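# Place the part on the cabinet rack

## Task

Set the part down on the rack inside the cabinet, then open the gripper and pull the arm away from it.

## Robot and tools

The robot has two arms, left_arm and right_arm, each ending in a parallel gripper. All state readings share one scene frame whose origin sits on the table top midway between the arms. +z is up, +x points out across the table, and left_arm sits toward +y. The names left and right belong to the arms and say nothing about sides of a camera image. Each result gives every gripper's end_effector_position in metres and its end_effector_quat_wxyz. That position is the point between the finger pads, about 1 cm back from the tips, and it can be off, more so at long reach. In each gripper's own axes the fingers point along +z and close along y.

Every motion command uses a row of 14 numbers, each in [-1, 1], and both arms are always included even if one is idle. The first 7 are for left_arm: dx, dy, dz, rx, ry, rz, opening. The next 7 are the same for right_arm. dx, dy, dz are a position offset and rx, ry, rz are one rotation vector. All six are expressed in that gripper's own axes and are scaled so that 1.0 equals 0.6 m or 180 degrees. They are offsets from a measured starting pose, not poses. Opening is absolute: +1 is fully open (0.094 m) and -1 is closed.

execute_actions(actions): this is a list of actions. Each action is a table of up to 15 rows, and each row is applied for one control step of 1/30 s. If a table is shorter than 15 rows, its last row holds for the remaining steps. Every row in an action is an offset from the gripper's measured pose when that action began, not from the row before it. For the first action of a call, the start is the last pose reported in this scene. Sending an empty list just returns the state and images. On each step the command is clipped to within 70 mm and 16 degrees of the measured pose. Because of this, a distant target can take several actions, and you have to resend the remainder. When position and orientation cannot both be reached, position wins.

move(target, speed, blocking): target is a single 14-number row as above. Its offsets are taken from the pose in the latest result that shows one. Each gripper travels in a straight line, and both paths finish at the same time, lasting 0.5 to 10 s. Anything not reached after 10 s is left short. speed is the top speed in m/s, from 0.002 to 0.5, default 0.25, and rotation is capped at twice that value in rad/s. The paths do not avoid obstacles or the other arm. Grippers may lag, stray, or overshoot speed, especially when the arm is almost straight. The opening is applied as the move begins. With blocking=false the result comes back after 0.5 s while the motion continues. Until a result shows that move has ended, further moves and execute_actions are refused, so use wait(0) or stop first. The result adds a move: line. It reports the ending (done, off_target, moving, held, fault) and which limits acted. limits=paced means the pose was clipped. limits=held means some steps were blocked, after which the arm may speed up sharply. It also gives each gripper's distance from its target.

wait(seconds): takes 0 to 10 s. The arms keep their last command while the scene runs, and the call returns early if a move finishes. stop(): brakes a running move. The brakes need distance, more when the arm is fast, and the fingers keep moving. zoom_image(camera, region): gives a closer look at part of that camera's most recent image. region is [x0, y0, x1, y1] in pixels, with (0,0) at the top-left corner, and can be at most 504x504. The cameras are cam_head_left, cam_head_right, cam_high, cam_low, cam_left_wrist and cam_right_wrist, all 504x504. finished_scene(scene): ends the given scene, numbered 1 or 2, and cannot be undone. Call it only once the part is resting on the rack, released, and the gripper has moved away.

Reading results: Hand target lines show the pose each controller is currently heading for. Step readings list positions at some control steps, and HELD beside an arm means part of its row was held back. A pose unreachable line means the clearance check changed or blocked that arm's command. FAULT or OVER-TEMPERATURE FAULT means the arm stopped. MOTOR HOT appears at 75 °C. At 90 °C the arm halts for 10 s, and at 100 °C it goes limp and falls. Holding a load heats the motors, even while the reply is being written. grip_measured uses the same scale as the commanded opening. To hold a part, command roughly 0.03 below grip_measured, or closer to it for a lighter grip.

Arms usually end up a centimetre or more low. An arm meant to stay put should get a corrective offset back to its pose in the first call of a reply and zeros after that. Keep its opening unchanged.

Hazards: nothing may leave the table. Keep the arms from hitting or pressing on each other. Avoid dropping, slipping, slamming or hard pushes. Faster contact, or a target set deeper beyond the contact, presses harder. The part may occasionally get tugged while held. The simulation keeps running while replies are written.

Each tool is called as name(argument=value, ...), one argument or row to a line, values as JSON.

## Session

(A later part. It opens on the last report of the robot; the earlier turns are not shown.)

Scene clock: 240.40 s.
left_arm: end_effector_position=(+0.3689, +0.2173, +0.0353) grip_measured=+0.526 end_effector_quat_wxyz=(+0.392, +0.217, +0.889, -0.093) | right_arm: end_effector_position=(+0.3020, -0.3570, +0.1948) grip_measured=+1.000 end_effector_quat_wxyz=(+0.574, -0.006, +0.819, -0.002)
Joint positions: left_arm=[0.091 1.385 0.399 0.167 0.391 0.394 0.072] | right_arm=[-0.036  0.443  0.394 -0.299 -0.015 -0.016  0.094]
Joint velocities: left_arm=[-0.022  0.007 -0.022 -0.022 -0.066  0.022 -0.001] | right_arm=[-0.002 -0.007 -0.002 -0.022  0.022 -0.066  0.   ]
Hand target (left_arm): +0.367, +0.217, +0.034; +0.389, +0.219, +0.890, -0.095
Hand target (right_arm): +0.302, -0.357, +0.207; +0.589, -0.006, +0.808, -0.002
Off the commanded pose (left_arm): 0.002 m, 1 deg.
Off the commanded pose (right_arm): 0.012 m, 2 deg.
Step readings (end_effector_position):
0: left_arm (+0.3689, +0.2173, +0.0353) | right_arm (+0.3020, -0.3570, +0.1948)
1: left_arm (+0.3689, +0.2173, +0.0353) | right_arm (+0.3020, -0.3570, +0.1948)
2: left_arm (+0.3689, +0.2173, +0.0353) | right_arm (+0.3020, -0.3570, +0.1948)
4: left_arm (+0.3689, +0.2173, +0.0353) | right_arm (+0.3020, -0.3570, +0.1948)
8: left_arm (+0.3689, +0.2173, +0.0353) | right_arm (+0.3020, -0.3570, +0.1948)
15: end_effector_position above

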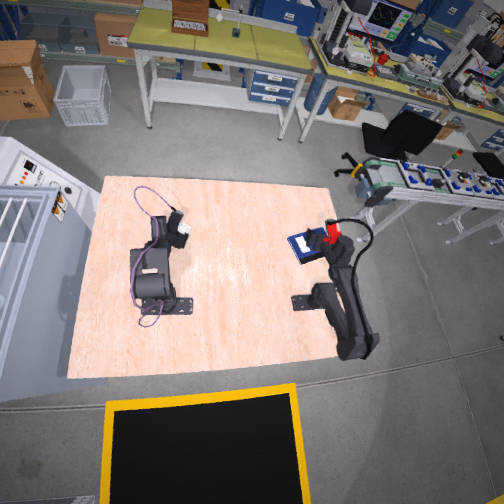

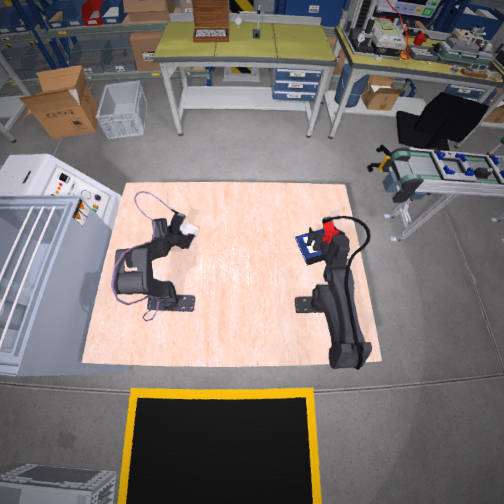

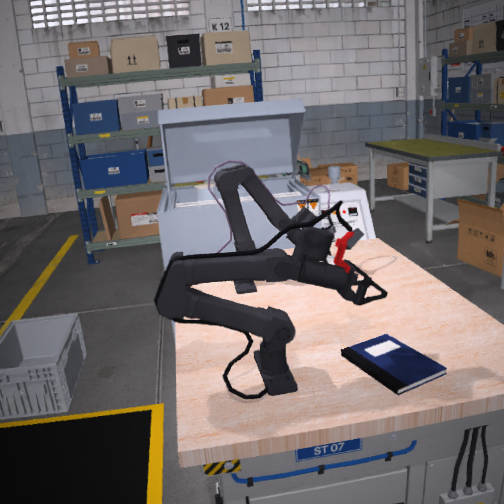

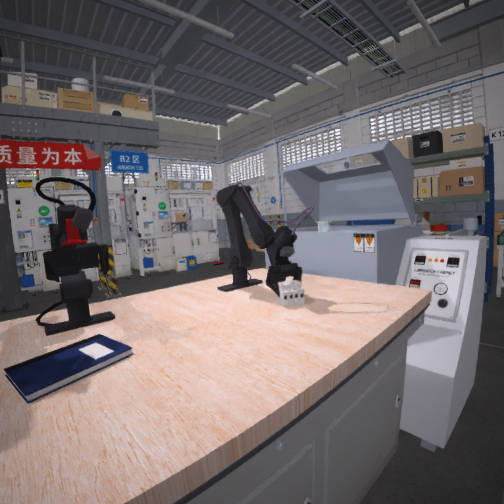

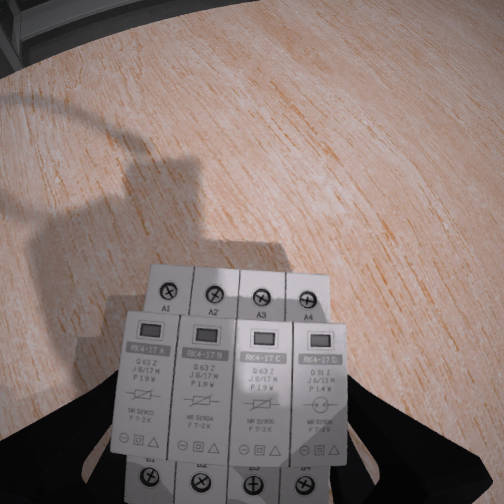

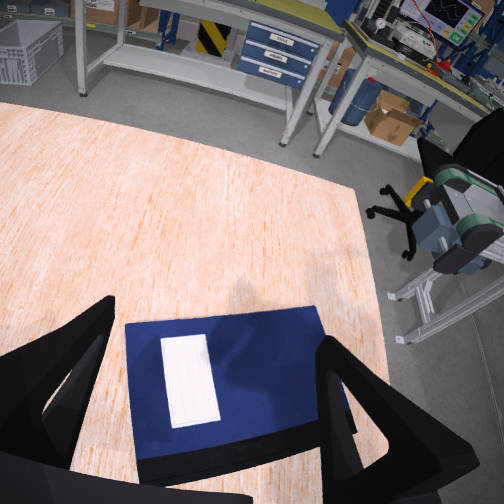

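execute_actions(
  actions=[
    [[-0.002,0,-0.002,0,0,0,0.45, -0.019,0,-0.007,0,-0.012,0,1],[-0.005,0,-0.005,0,0,0,0.45, -0.019,0,-0.007,0,-0.012,0,1],[-0.009,0,-0.008,0,0,0,0.45, -0.019,0,-0.007,0,-0.012,0,1],[-0.013,0,-0.012,0,0,0,0.45, -0.019,0,-0.007,0,-0.012,0,1],[-0.018,0,-0.016,0,0,0,0.45, -0.019,0,-0.007,0,-0.012,0,1],[-0.023,0,-0.021,0,0,0,0.45, -0.019,0,-0.007,0,-0.012,0,1],[-0.028,0,-0.026,0,0,0,0.45, -0.019,0,-0.007,0,-0.012,0,1],[-0.033,0,-0.030,0,0,0,0.45, -0.019,0,-0.007,0,-0.012,0,1],[-0.038,0,-0.035,0,0,0,0.45, -0.019,0,-0.007,0,-0.012,0,1],[-0.043,0,-0.039,0,0,0,0.45, -0.019,0,-0.007,0,-0.012,0,1],[-0.047,0,-0.043,0,0,0,0.45, -0.019,0,-0.007,0,-0.012,0,1],[-0.051,0,-0.047,0,0,0,0.45, -0.019,0,-0.007,0,-0.012,0,1],[-0.054,0,-0.049,0,0,0,0.45, -0.019,0,-0.007,0,-0.012,0,1],[-0.056,0,-0.051,0,0,0,0.45, -0.019,0,-0.007,0,-0.012,0,1],[-0.057,0,-0.052,0,0,0,0.45, -0.019,0,-0.007,0,-0.012,0,1]],
  ],
)

move(
  target=[-0.105, 0.3693, -0.377, -0.2539, 0.0017, -0.2324, 0.45, -0.019, 0, -0.007, 0, -0.012, 0, 1],
  speed=0.3,
)

Scene clock: 312.67 s.
left_arm: end_effector_position=(+0.3530, +0.2197, +0.0481) grip_measured=+0.526 end_effector_quat_wxyz=(+0.354, +0.209, +0.907, -0.095) | right_arm: end_effector_position=(+0.3020, -0.3570, +0.1948) grip_measured=+1.000 end_effector_quat_wxyz=(+0.574, -0.006, +0.819, -0.002)
Joint positions: left_arm=[ 0.091  1.277  0.459 -0.084  0.37   0.394  0.072] | right_arm=[-0.036  0.443  0.394 -0.299 -0.015 -0.016  0.094]
Joint velocities: left_arm=[-0.007 -0.198  0.217 -0.549 -0.022  0.037 -0.001] | right_arm=[ 0.007 -0.002 -0.002  0.007  0.022 -0.037  0.   ]
Hand target (left_arm): +0.369, +0.216, +0.081; +0.393, +0.218, +0.889, -0.093
Hand target (right_arm): +0.302, -0.357, +0.207; +0.589, -0.006, +0.808, -0.002
Off the commanded pose (left_arm): 0.037 m, 5 deg.
Off the commanded pose (right_arm): 0.012 m, 2 deg.
Step readings (end_effector_position):
0: left_arm (+0.3689, +0.2173, +0.0353) | right_arm (+0.3020, -0.3570, +0.1948)
1: left_arm (+0.3689, +0.2173, +0.0353) | right_arm (+0.3020, -0.3570, +0.1948)
2: left_arm (+0.3687, +0.2173, +0.0352) | right_arm (+0.3020, -0.3570, +0.1948)
4: left_arm (+0.3681, +0.2173, +0.0353) | right_arm (+0.3020, -0.3570, +0.1948)
8: left_arm (+0.3617, +0.2182, +0.0377) | right_arm (+0.3020, -0.3570, +0.1948)
15: end_effector_position above

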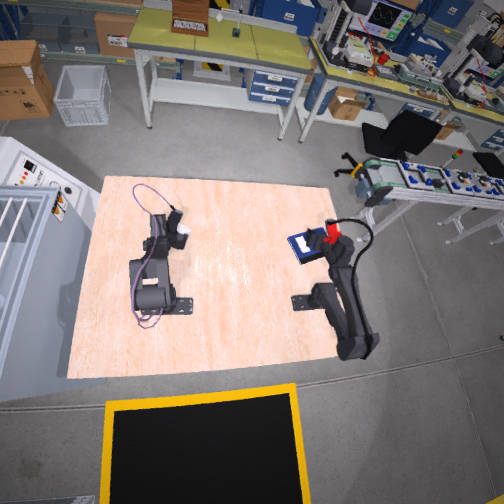

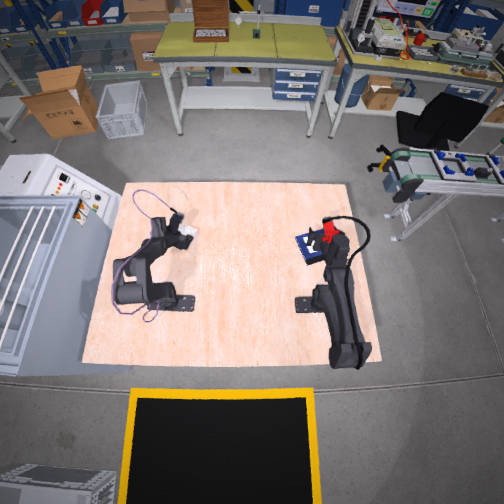

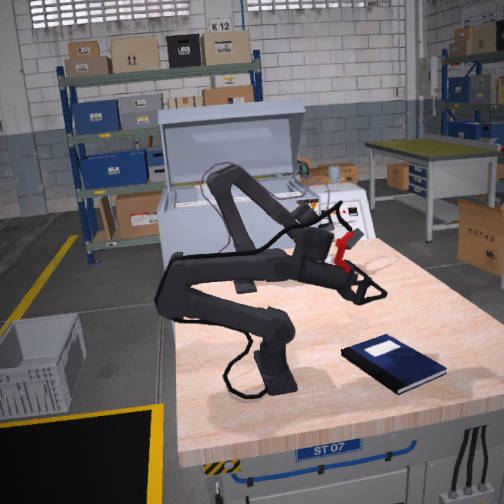

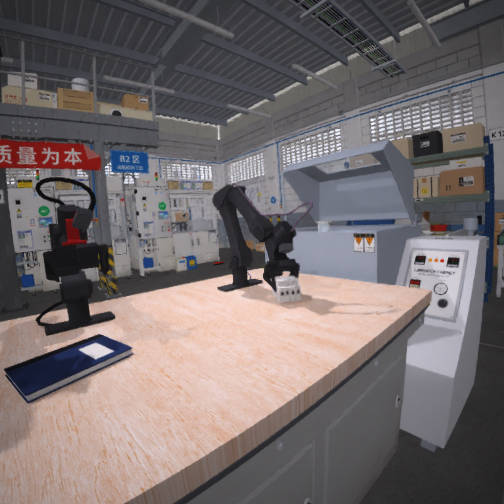

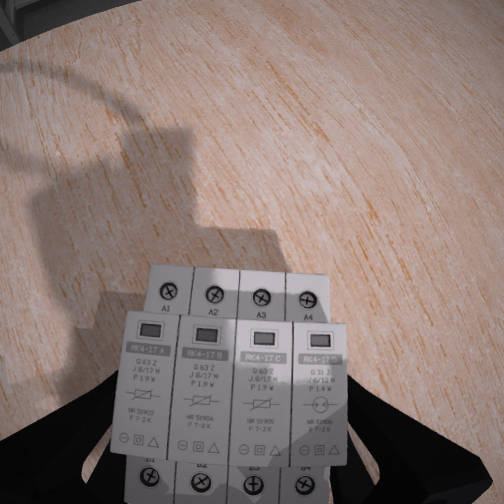

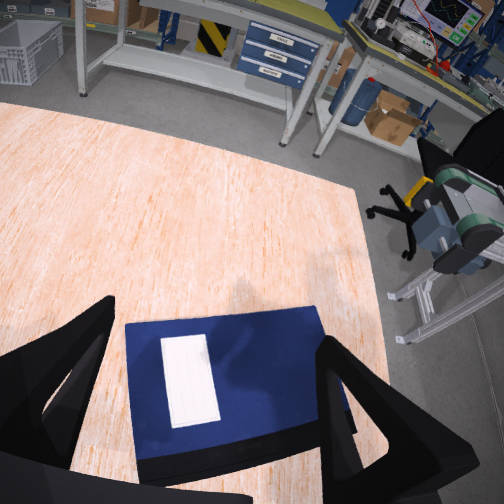

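Scene clock: 315.17 s.
left_arm: end_effector_position=(+0.3494, +0.4578, +0.2193) grip_measured=+0.524 end_effector_quat_wxyz=(+0.300, -0.265, +0.908, +0.119) | right_arm: end_effector_position=(+0.3020, -0.3570, +0.1948) grip_measured=+1.000 end_effector_quat_wxyz=(+0.574, -0.006, +0.819, -0.002)
Joint positions: left_arm=[ 0.557  1.34   1.261 -0.838 -0.076 -0.006  0.072] | right_arm=[-0.036  0.443  0.394 -0.299 -0.015 -0.016  0.094]
Joint velocities: left_arm=[ 0.012 -0.012 -0.002  0.022  0.007 -0.007  0.   ] | right_arm=[ 0.012  0.002  0.007  0.022 -0.022 -0.022  0.   ]
Hand target (left_arm): +0.359, +0.470, +0.253; +0.352, -0.271, +0.885, +0.140
Hand target (right_arm): +0.302, -0.357, +0.207; +0.589, -0.006, +0.808, -0.002
Off the commanded pose (left_arm): 0.035 m, 6 deg.
Off the commanded pose (right_arm): 0.012 m, 2 deg.
move: off_target (left_arm, right_arm)

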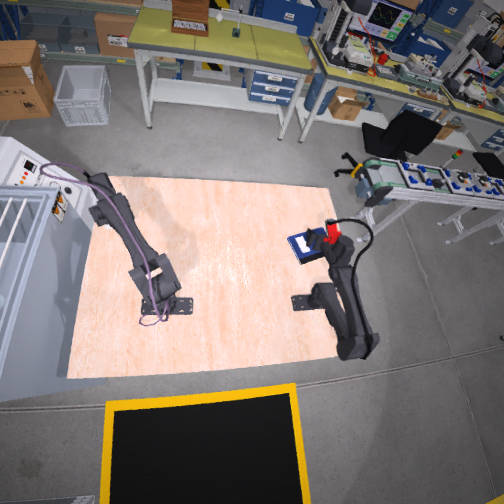

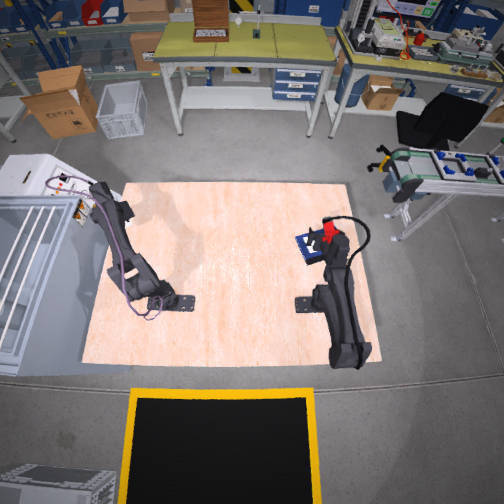

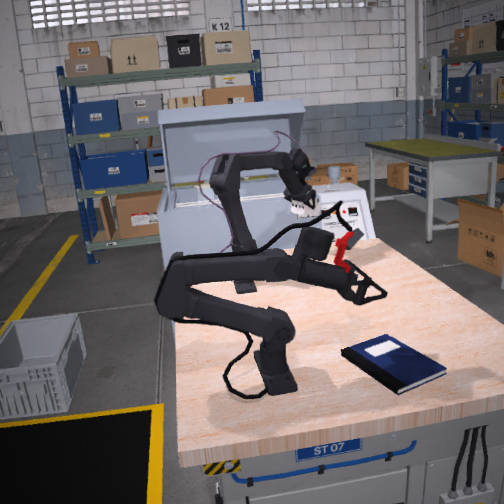

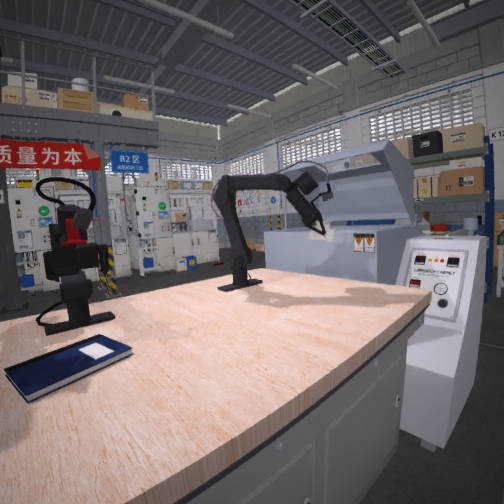

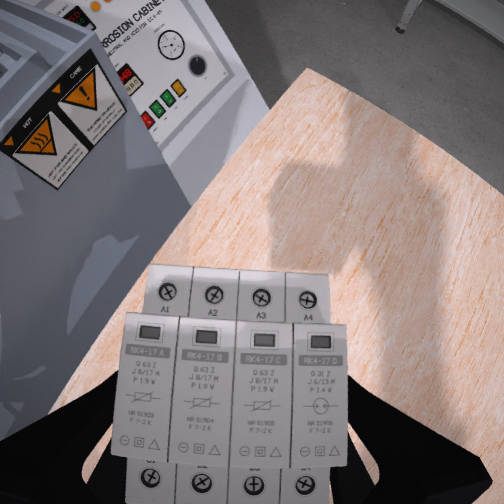

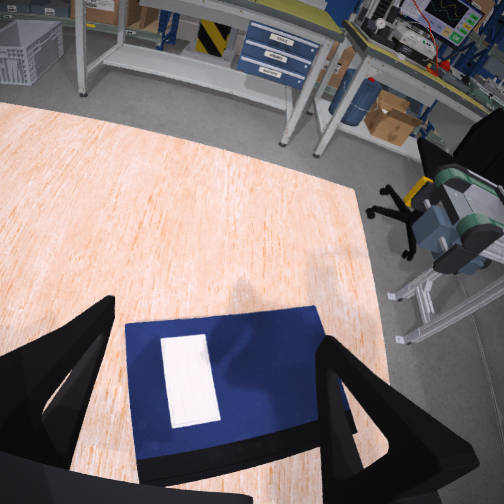

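zoom_image(
  camera="cam_left_wrist",
  region=[0, 0, 200, 200],
)

Region (0, 0, 200, 200) of cam_left_wrist's 504x504 image, scaled by 2.520, with more detail than that image has.

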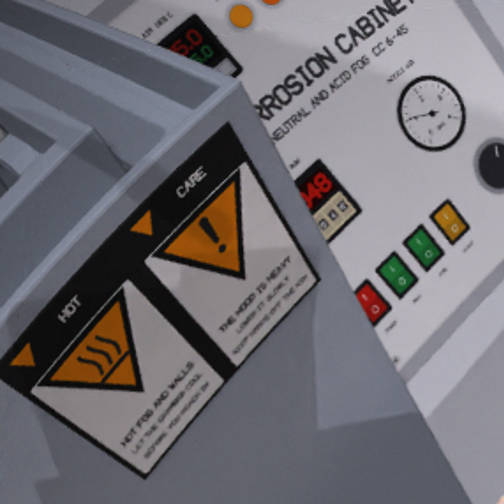

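move(
  target=[-0.0317, 0.466, -0.3012, -0.2154, -0.0797, -0.229, 0.45, -0.019, 0, -0.007, 0, -0.012, 0, 1],
  speed=0.3,
)

Scene clock: 385.07 s.
left_arm: end_effector_position=(+0.1243, +0.6246, +0.3555) grip_measured=+0.524 end_effector_quat_wxyz=(-0.283, +0.632, -0.659, -0.292) | right_arm: end_effector_position=(+0.3020, -0.3570, +0.1948) grip_measured=+1.000 end_effector_quat_wxyz=(+0.574, -0.006, +0.819, -0.002)
Joint positions: left_arm=[ 1.27   1.433  1.796 -1.121 -0.232 -0.18   0.072] | right_arm=[-0.036  0.443  0.394 -0.299 -0.015 -0.016  0.094]
Joint velocities: left_arm=[-0.007  0.002 -0.002 -0.051 -0.007 -0.022 -0.   ] | right_arm=[-0.012  0.002 -0.007  0.007  0.095 -0.051  0.   ]
Hand target (left_arm): +0.120, +0.632, +0.392; -0.330, +0.626, -0.626, -0.326
Hand target (right_arm): +0.302, -0.357, +0.207; +0.589, -0.006, +0.808, -0.002
Off the commanded pose (left_arm): 0.035 m, 7 deg.
Off the commanded pose (right_arm): 0.012 m, 2 deg.
move: off_target (left_arm, right_arm)

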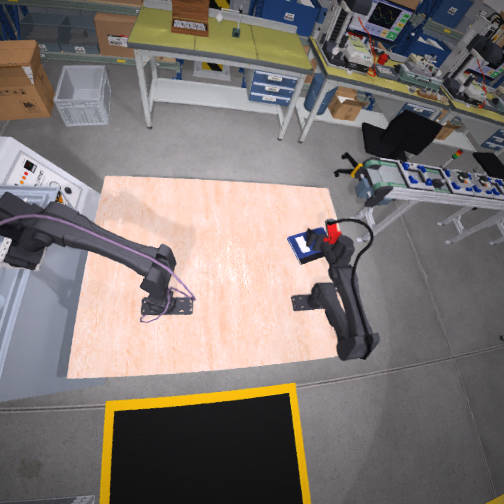

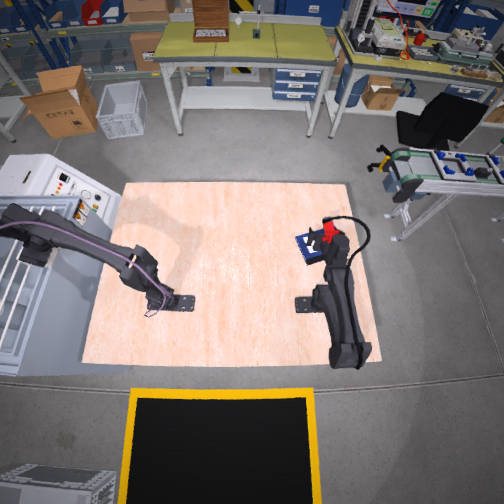

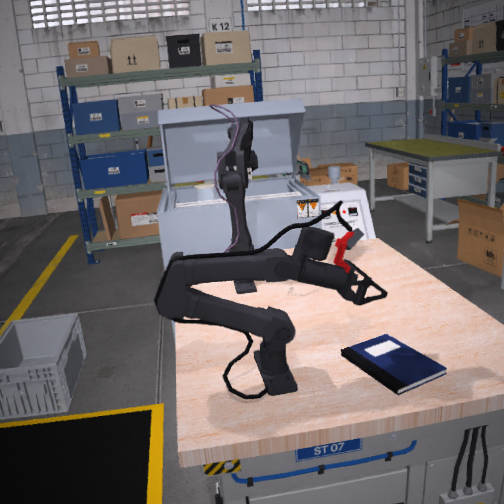

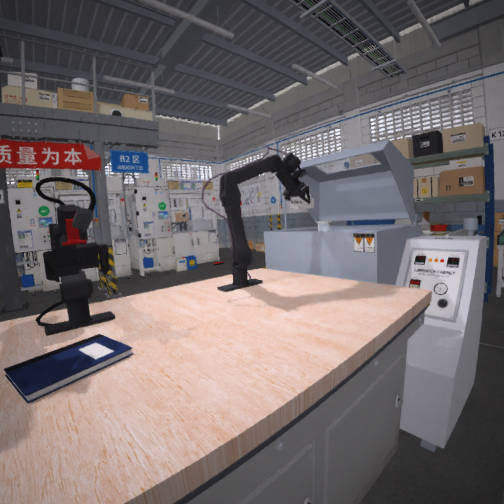

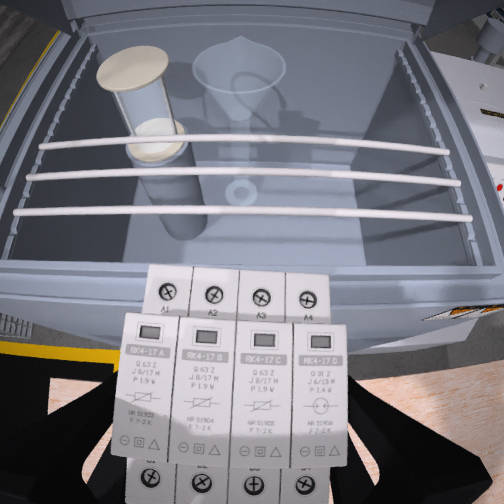

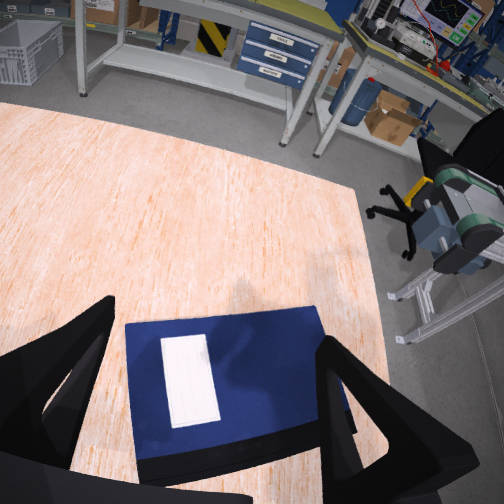

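move(
  target=[-0.1997, 0.0133, 0.2982, -0.0025, -0.041, -0.019, 0.45, -0.019, 0, -0.007, 0, -0.012, 0, 1],
  speed=0.18,
)

Scene clock: 456.97 s.
left_arm: end_effector_position=(+0.1250, +0.8212, +0.2697) grip_measured=+0.524 end_effector_quat_wxyz=(-0.275, +0.650, -0.649, -0.283) | right_arm: end_effector_position=(+0.3020, -0.3570, +0.1948) grip_measured=+1.000 end_effector_quat_wxyz=(+0.574, -0.006, +0.819, -0.002)
Joint positions: left_arm=[ 1.407  2.1    2.245 -0.915 -0.144 -0.124  0.072] | right_arm=[-0.036  0.443  0.394 -0.299 -0.015 -0.016  0.094]
Joint velocities: left_arm=[ 0.002 -0.007 -0.012 -0.051  0.022  0.037 -0.001] | right_arm=[-0.002  0.002 -0.007  0.007 -0.051  0.022  0.   ]
Hand target (left_arm): +0.121, +0.831, +0.322; -0.331, +0.633, -0.620, -0.326
Hand target (right_arm): +0.302, -0.357, +0.207; +0.589, -0.006, +0.808, -0.002
Off the commanded pose (left_arm): 0.058 m, 9 deg.
Off the commanded pose (right_arm): 0.012 m, 2 deg.
move: off_target (left_arm, right_arm)

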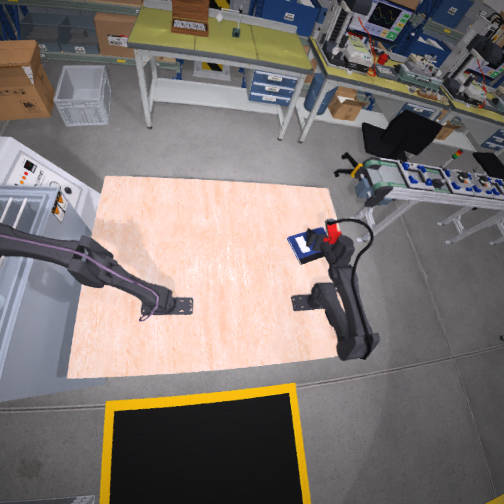

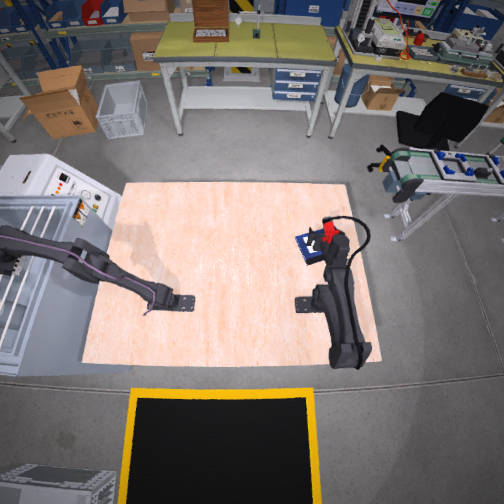

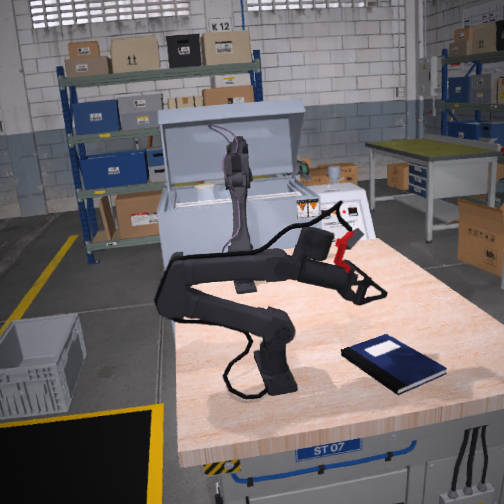

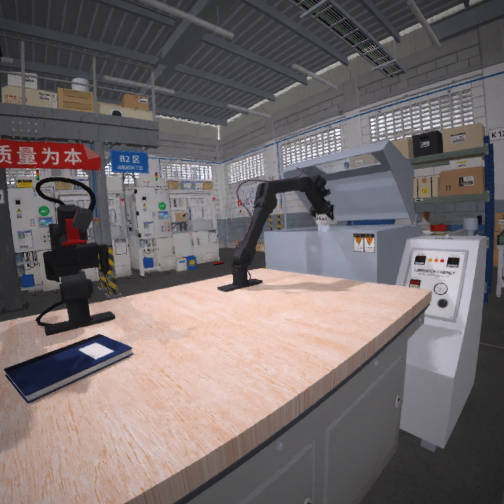

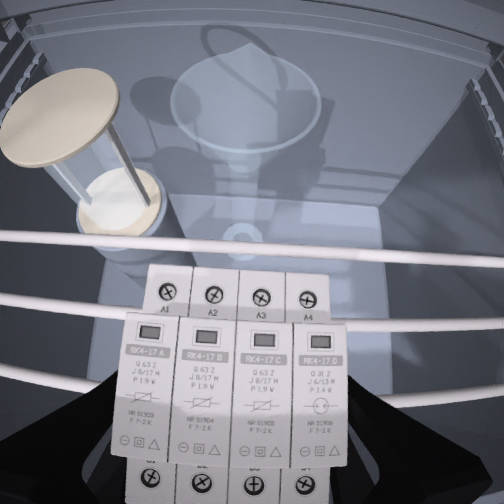

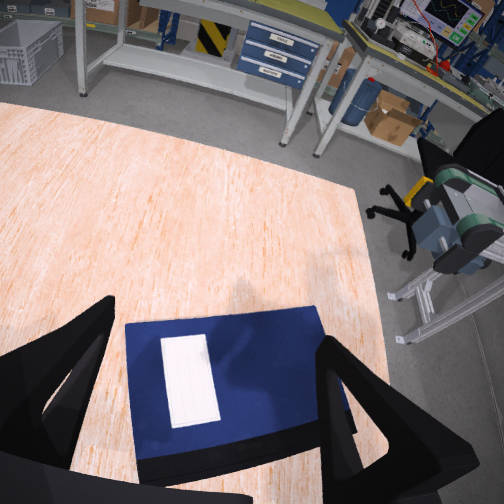

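zoom_image(
  camera="cam_left_wrist",
  region=[0, 210, 252, 430],
)

zoom_image(
  camera="cam_left_wrist",
  region=[252, 210, 504, 430],
)

zoom_image(
  camera="cam_low",
  region=[270, 160, 390, 260],
)

Region (0, 210, 252, 430) of cam_left_wrist's 504x504 image, scaled by 2.000, with more detail than that image has; it fills the top 440 rows of this view, and the rest is white.

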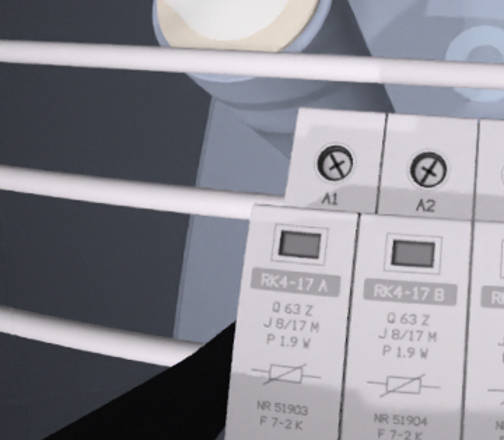

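Region (252, 210, 504, 430) of cam_left_wrist's 504x504 image, scaled by 2.000, with more detail than that image has; it fills the top 440 rows of this view, and the rest is white.

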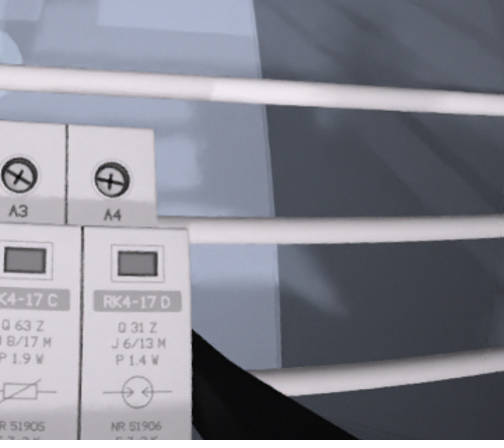

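Region (270, 160, 390, 260) of cam_low's 504x504 image, scaled by 4.200, with more detail than that image has.

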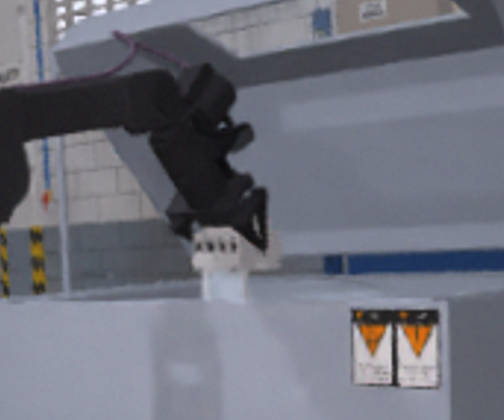

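execute_actions(
  actions=[
    [[-0.0861,0.0057,-0.043,0.003,-0.049,-0.0075,0.45, -0.019,0,-0.007,0,-0.012,0,1],[-0.0861,0.0057,-0.041,0.003,-0.0495,-0.0075,0.45, -0.019,0,-0.007,0,-0.012,0,1],[-0.0855,0.0057,-0.0385,0.003,-0.050,-0.0075,0.45, -0.019,0,-0.007,0,-0.012,0,1],[-0.085,0.0056,-0.036,0.003,-0.0505,-0.0075,0.45, -0.019,0,-0.007,0,-0.012,0,1],[-0.084,0.0056,-0.033,0.003,-0.051,-0.0075,0.45, -0.019,0,-0.007,0,-0.012,0,1],[-0.083,0.0056,-0.030,0.003,-0.0515,-0.0075,0.45, -0.019,0,-0.007,0,-0.012,0,1],[-0.082,0.0055,-0.027,0.003,-0.052,-0.0075,0.45, -0.019,0,-0.007,0,-0.012,0,1],[-0.081,0.0055,-0.024,0.003,-0.0525,-0.0075,0.45, -0.019,0,-0.007,0,-0.012,0,1],[-0.080,0.0055,-0.021,0.003,-0.053,-0.0075,0.45, -0.019,0,-0.007,0,-0.012,0,1],[-0.079,0.0054,-0.018,0.003,-0.0535,-0.0075,0.45, -0.019,0,-0.007,0,-0.012,0,1],[-0.0775,0.0054,-0.0155,0.003,-0.054,-0.0075,0.45, -0.019,0,-0.007,0,-0.012,0,1],[-0.076,0.0054,-0.013,0.003,-0.0545,-0.0075,0.45, -0.019,0,-0.007,0,-0.012,0,1],[-0.075,0.0053,-0.011,0.003,-0.0545,-0.0075,0.45, -0.019,0,-0.007,0,-0.012,0,1],[-0.074,0.0053,-0.009,0.003,-0.0545,-0.0075,0.45, -0.019,0,-0.007,0,-0.012,0,1],[-0.0733,0.0053,-0.0075,0.003,-0.0545,-0.0075,0.45, -0.019,0,-0.007,0,-0.012,0,1]],
  ],
)

wait(
  seconds=0.4,
)

Scene clock: 560.80 s.
left_arm: end_effector_position=(+0.1265, +0.8294, +0.2658) grip_measured=+0.524 end_effector_quat_wxyz=(-0.281, +0.647, -0.647, -0.288) | right_arm: end_effector_position=(+0.3020, -0.3570, +0.1948) grip_measured=+1.000 end_effector_quat_wxyz=(+0.574, -0.006, +0.819, -0.002)
Joint positions: left_arm=[ 1.407  2.115  2.239 -0.876 -0.144 -0.121  0.072] | right_arm=[-0.036  0.443  0.394 -0.299 -0.015 -0.016  0.094]
Joint velocities: left_arm=[ 0.007  0.012 -0.256  0.154 -0.037  0.022 -0.001] | right_arm=[-0.002 -0.007 -0.007 -0.066  0.081 -0.022  0.   ]
Hand target (left_arm): +0.122, +0.844, +0.306; -0.334, +0.631, -0.618, -0.329
Hand target (right_arm): +0.302, -0.357, +0.207; +0.589, -0.006, +0.808, -0.002
Off the commanded pose (left_arm): 0.043 m, 9 deg.
Off the commanded pose (right_arm): 0.012 m, 2 deg.
Step readings (end_effector_position):
0: left_arm (+0.1250, +0.8212, +0.2697) | right_arm (+0.3020, -0.3570, +0.1948)
1: left_arm (+0.1250, +0.8213, +0.2702) | right_arm (+0.3020, -0.3570, +0.1948)
2: left_arm (+0.1251, +0.8219, +0.2707) | right_arm (+0.3020, -0.3570, +0.1948)
4: left_arm (+0.1255, +0.8236, +0.2723) | right_arm (+0.3020, -0.3570, +0.1948)
8: left_arm (+0.1255, +0.8240, +0.2724) | right_arm (+0.3020, -0.3570, +0.1948)
15: end_effector_position above

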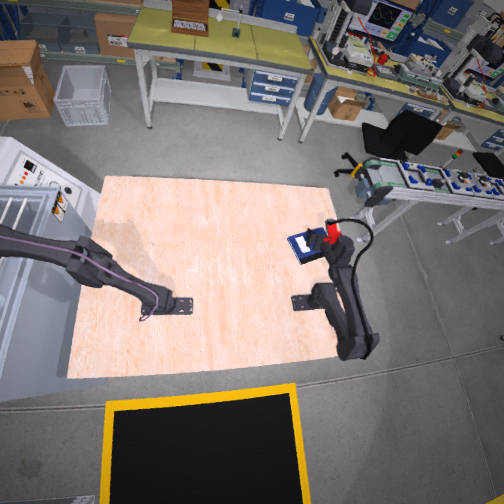

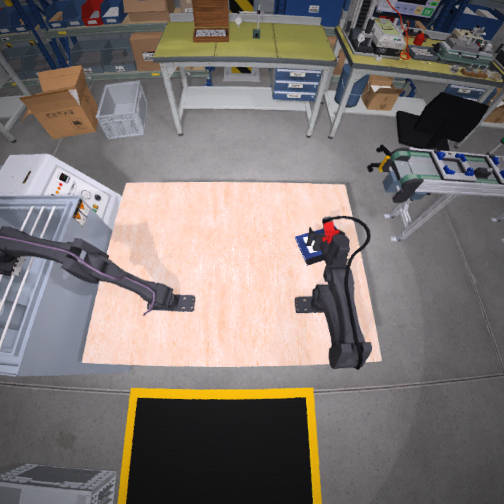

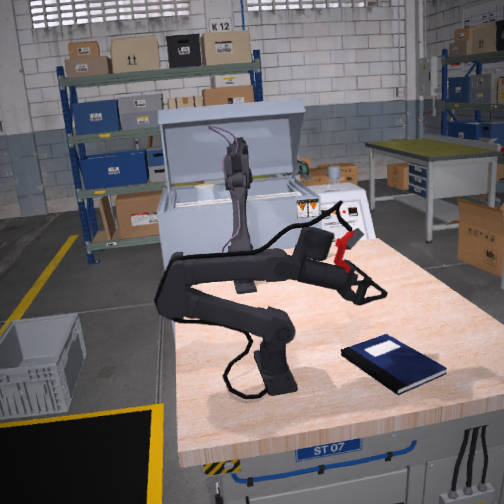

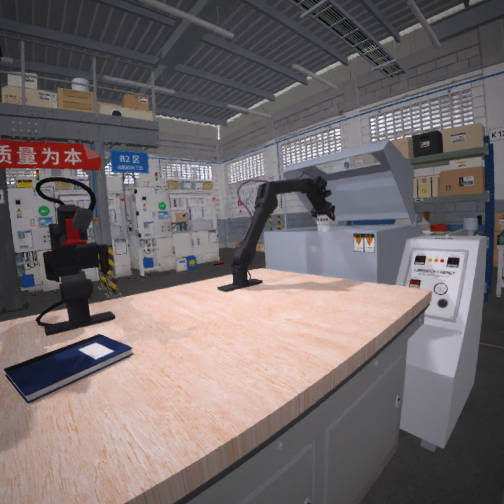

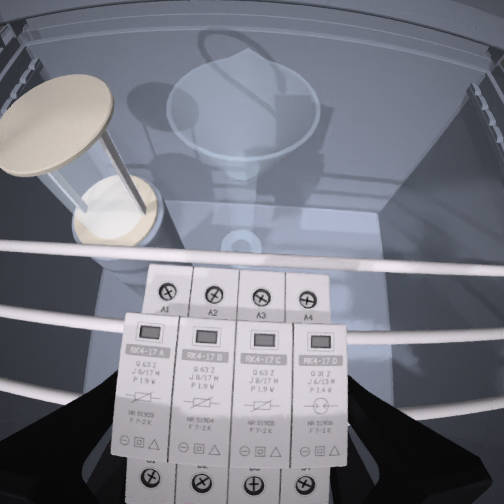

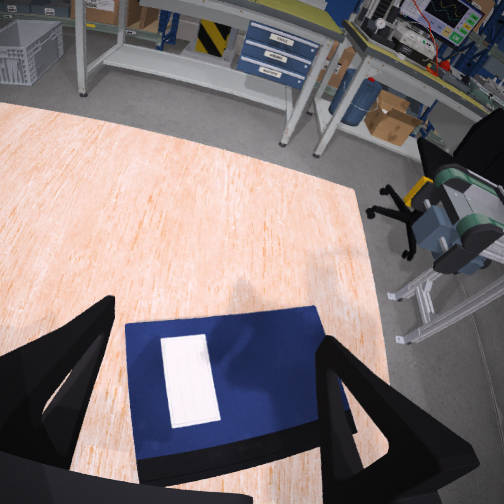

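Scene clock: 561.20 s.
left_arm: end_effector_position=(+0.1271, +0.8315, +0.2577) grip_measured=+0.524 end_effector_quat_wxyz=(-0.278, +0.648, -0.649, -0.286) | right_arm: end_effector_position=(+0.3020, -0.3570, +0.1948) grip_measured=+1.000 end_effector_quat_wxyz=(+0.574, -0.006, +0.819, -0.002)
Joint positions: left_arm=[ 1.407  2.121  2.221 -0.86  -0.144 -0.12   0.072] | right_arm=[-0.036  0.443  0.394 -0.299 -0.015 -0.016  0.094]
Joint velocities: left_arm=[ 0.002 -0.002  0.002 -0.051 -0.022 -0.022 -0.001] | right_arm=[-0.017 -0.012 -0.007 -0.066 -0.007 -0.051  0.   ]
Hand target (left_arm): +0.122, +0.844, +0.306; -0.334, +0.631, -0.618, -0.329
Hand target (right_arm): +0.302, -0.357, +0.207; +0.589, -0.006, +0.808, -0.002
Off the commanded pose (left_arm): 0.050 m, 9 deg.
Off the commanded pose (right_arm): 0.012 m, 2 deg.
wait: 0.40 s; at rest by 0.30 s

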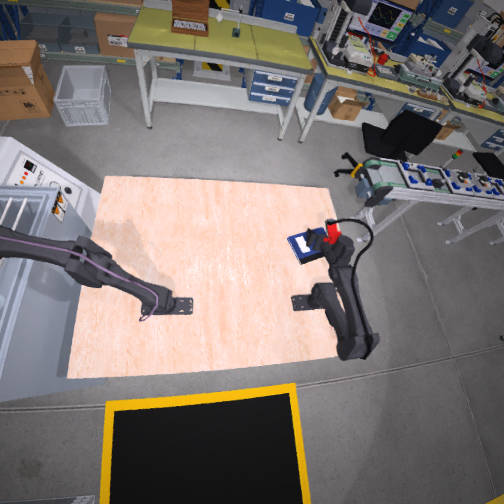

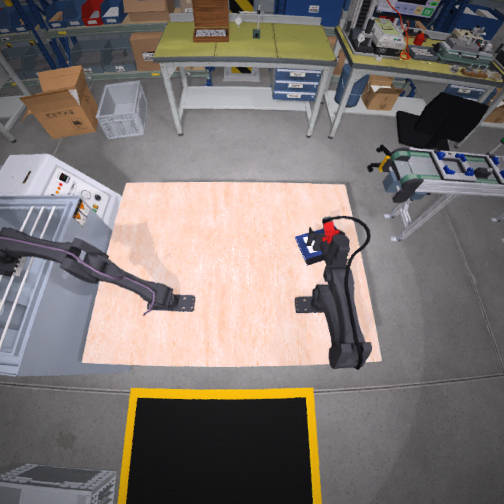

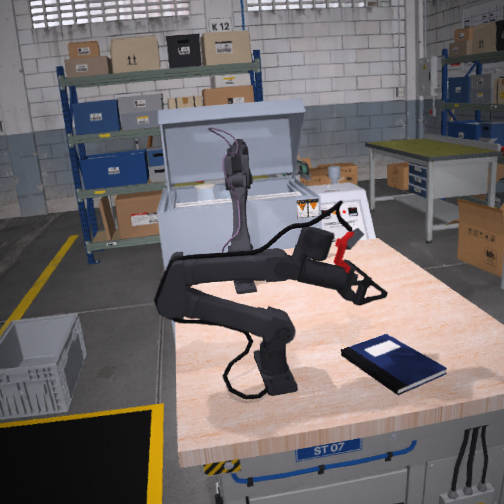

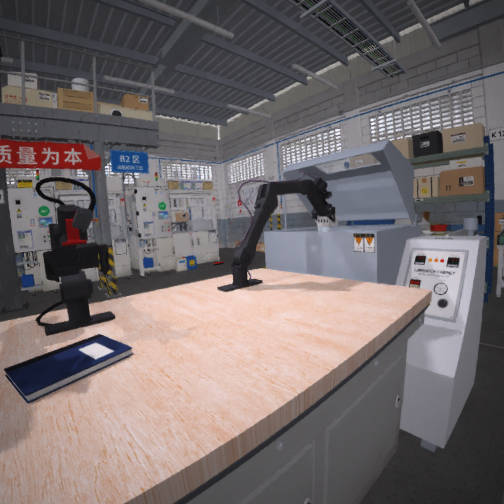

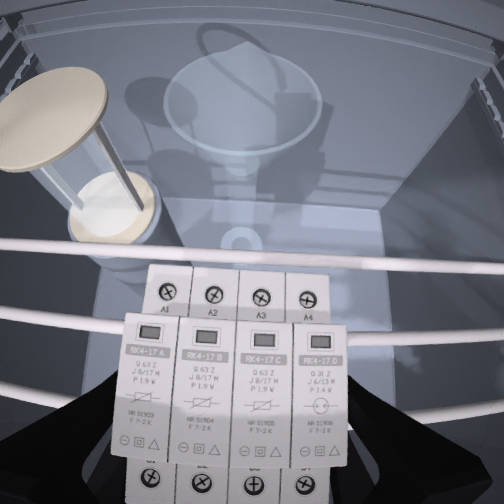

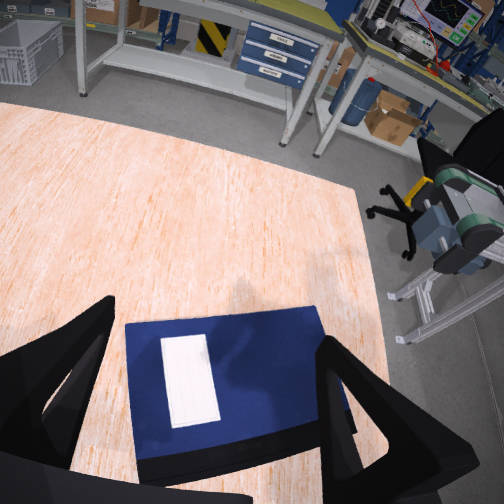

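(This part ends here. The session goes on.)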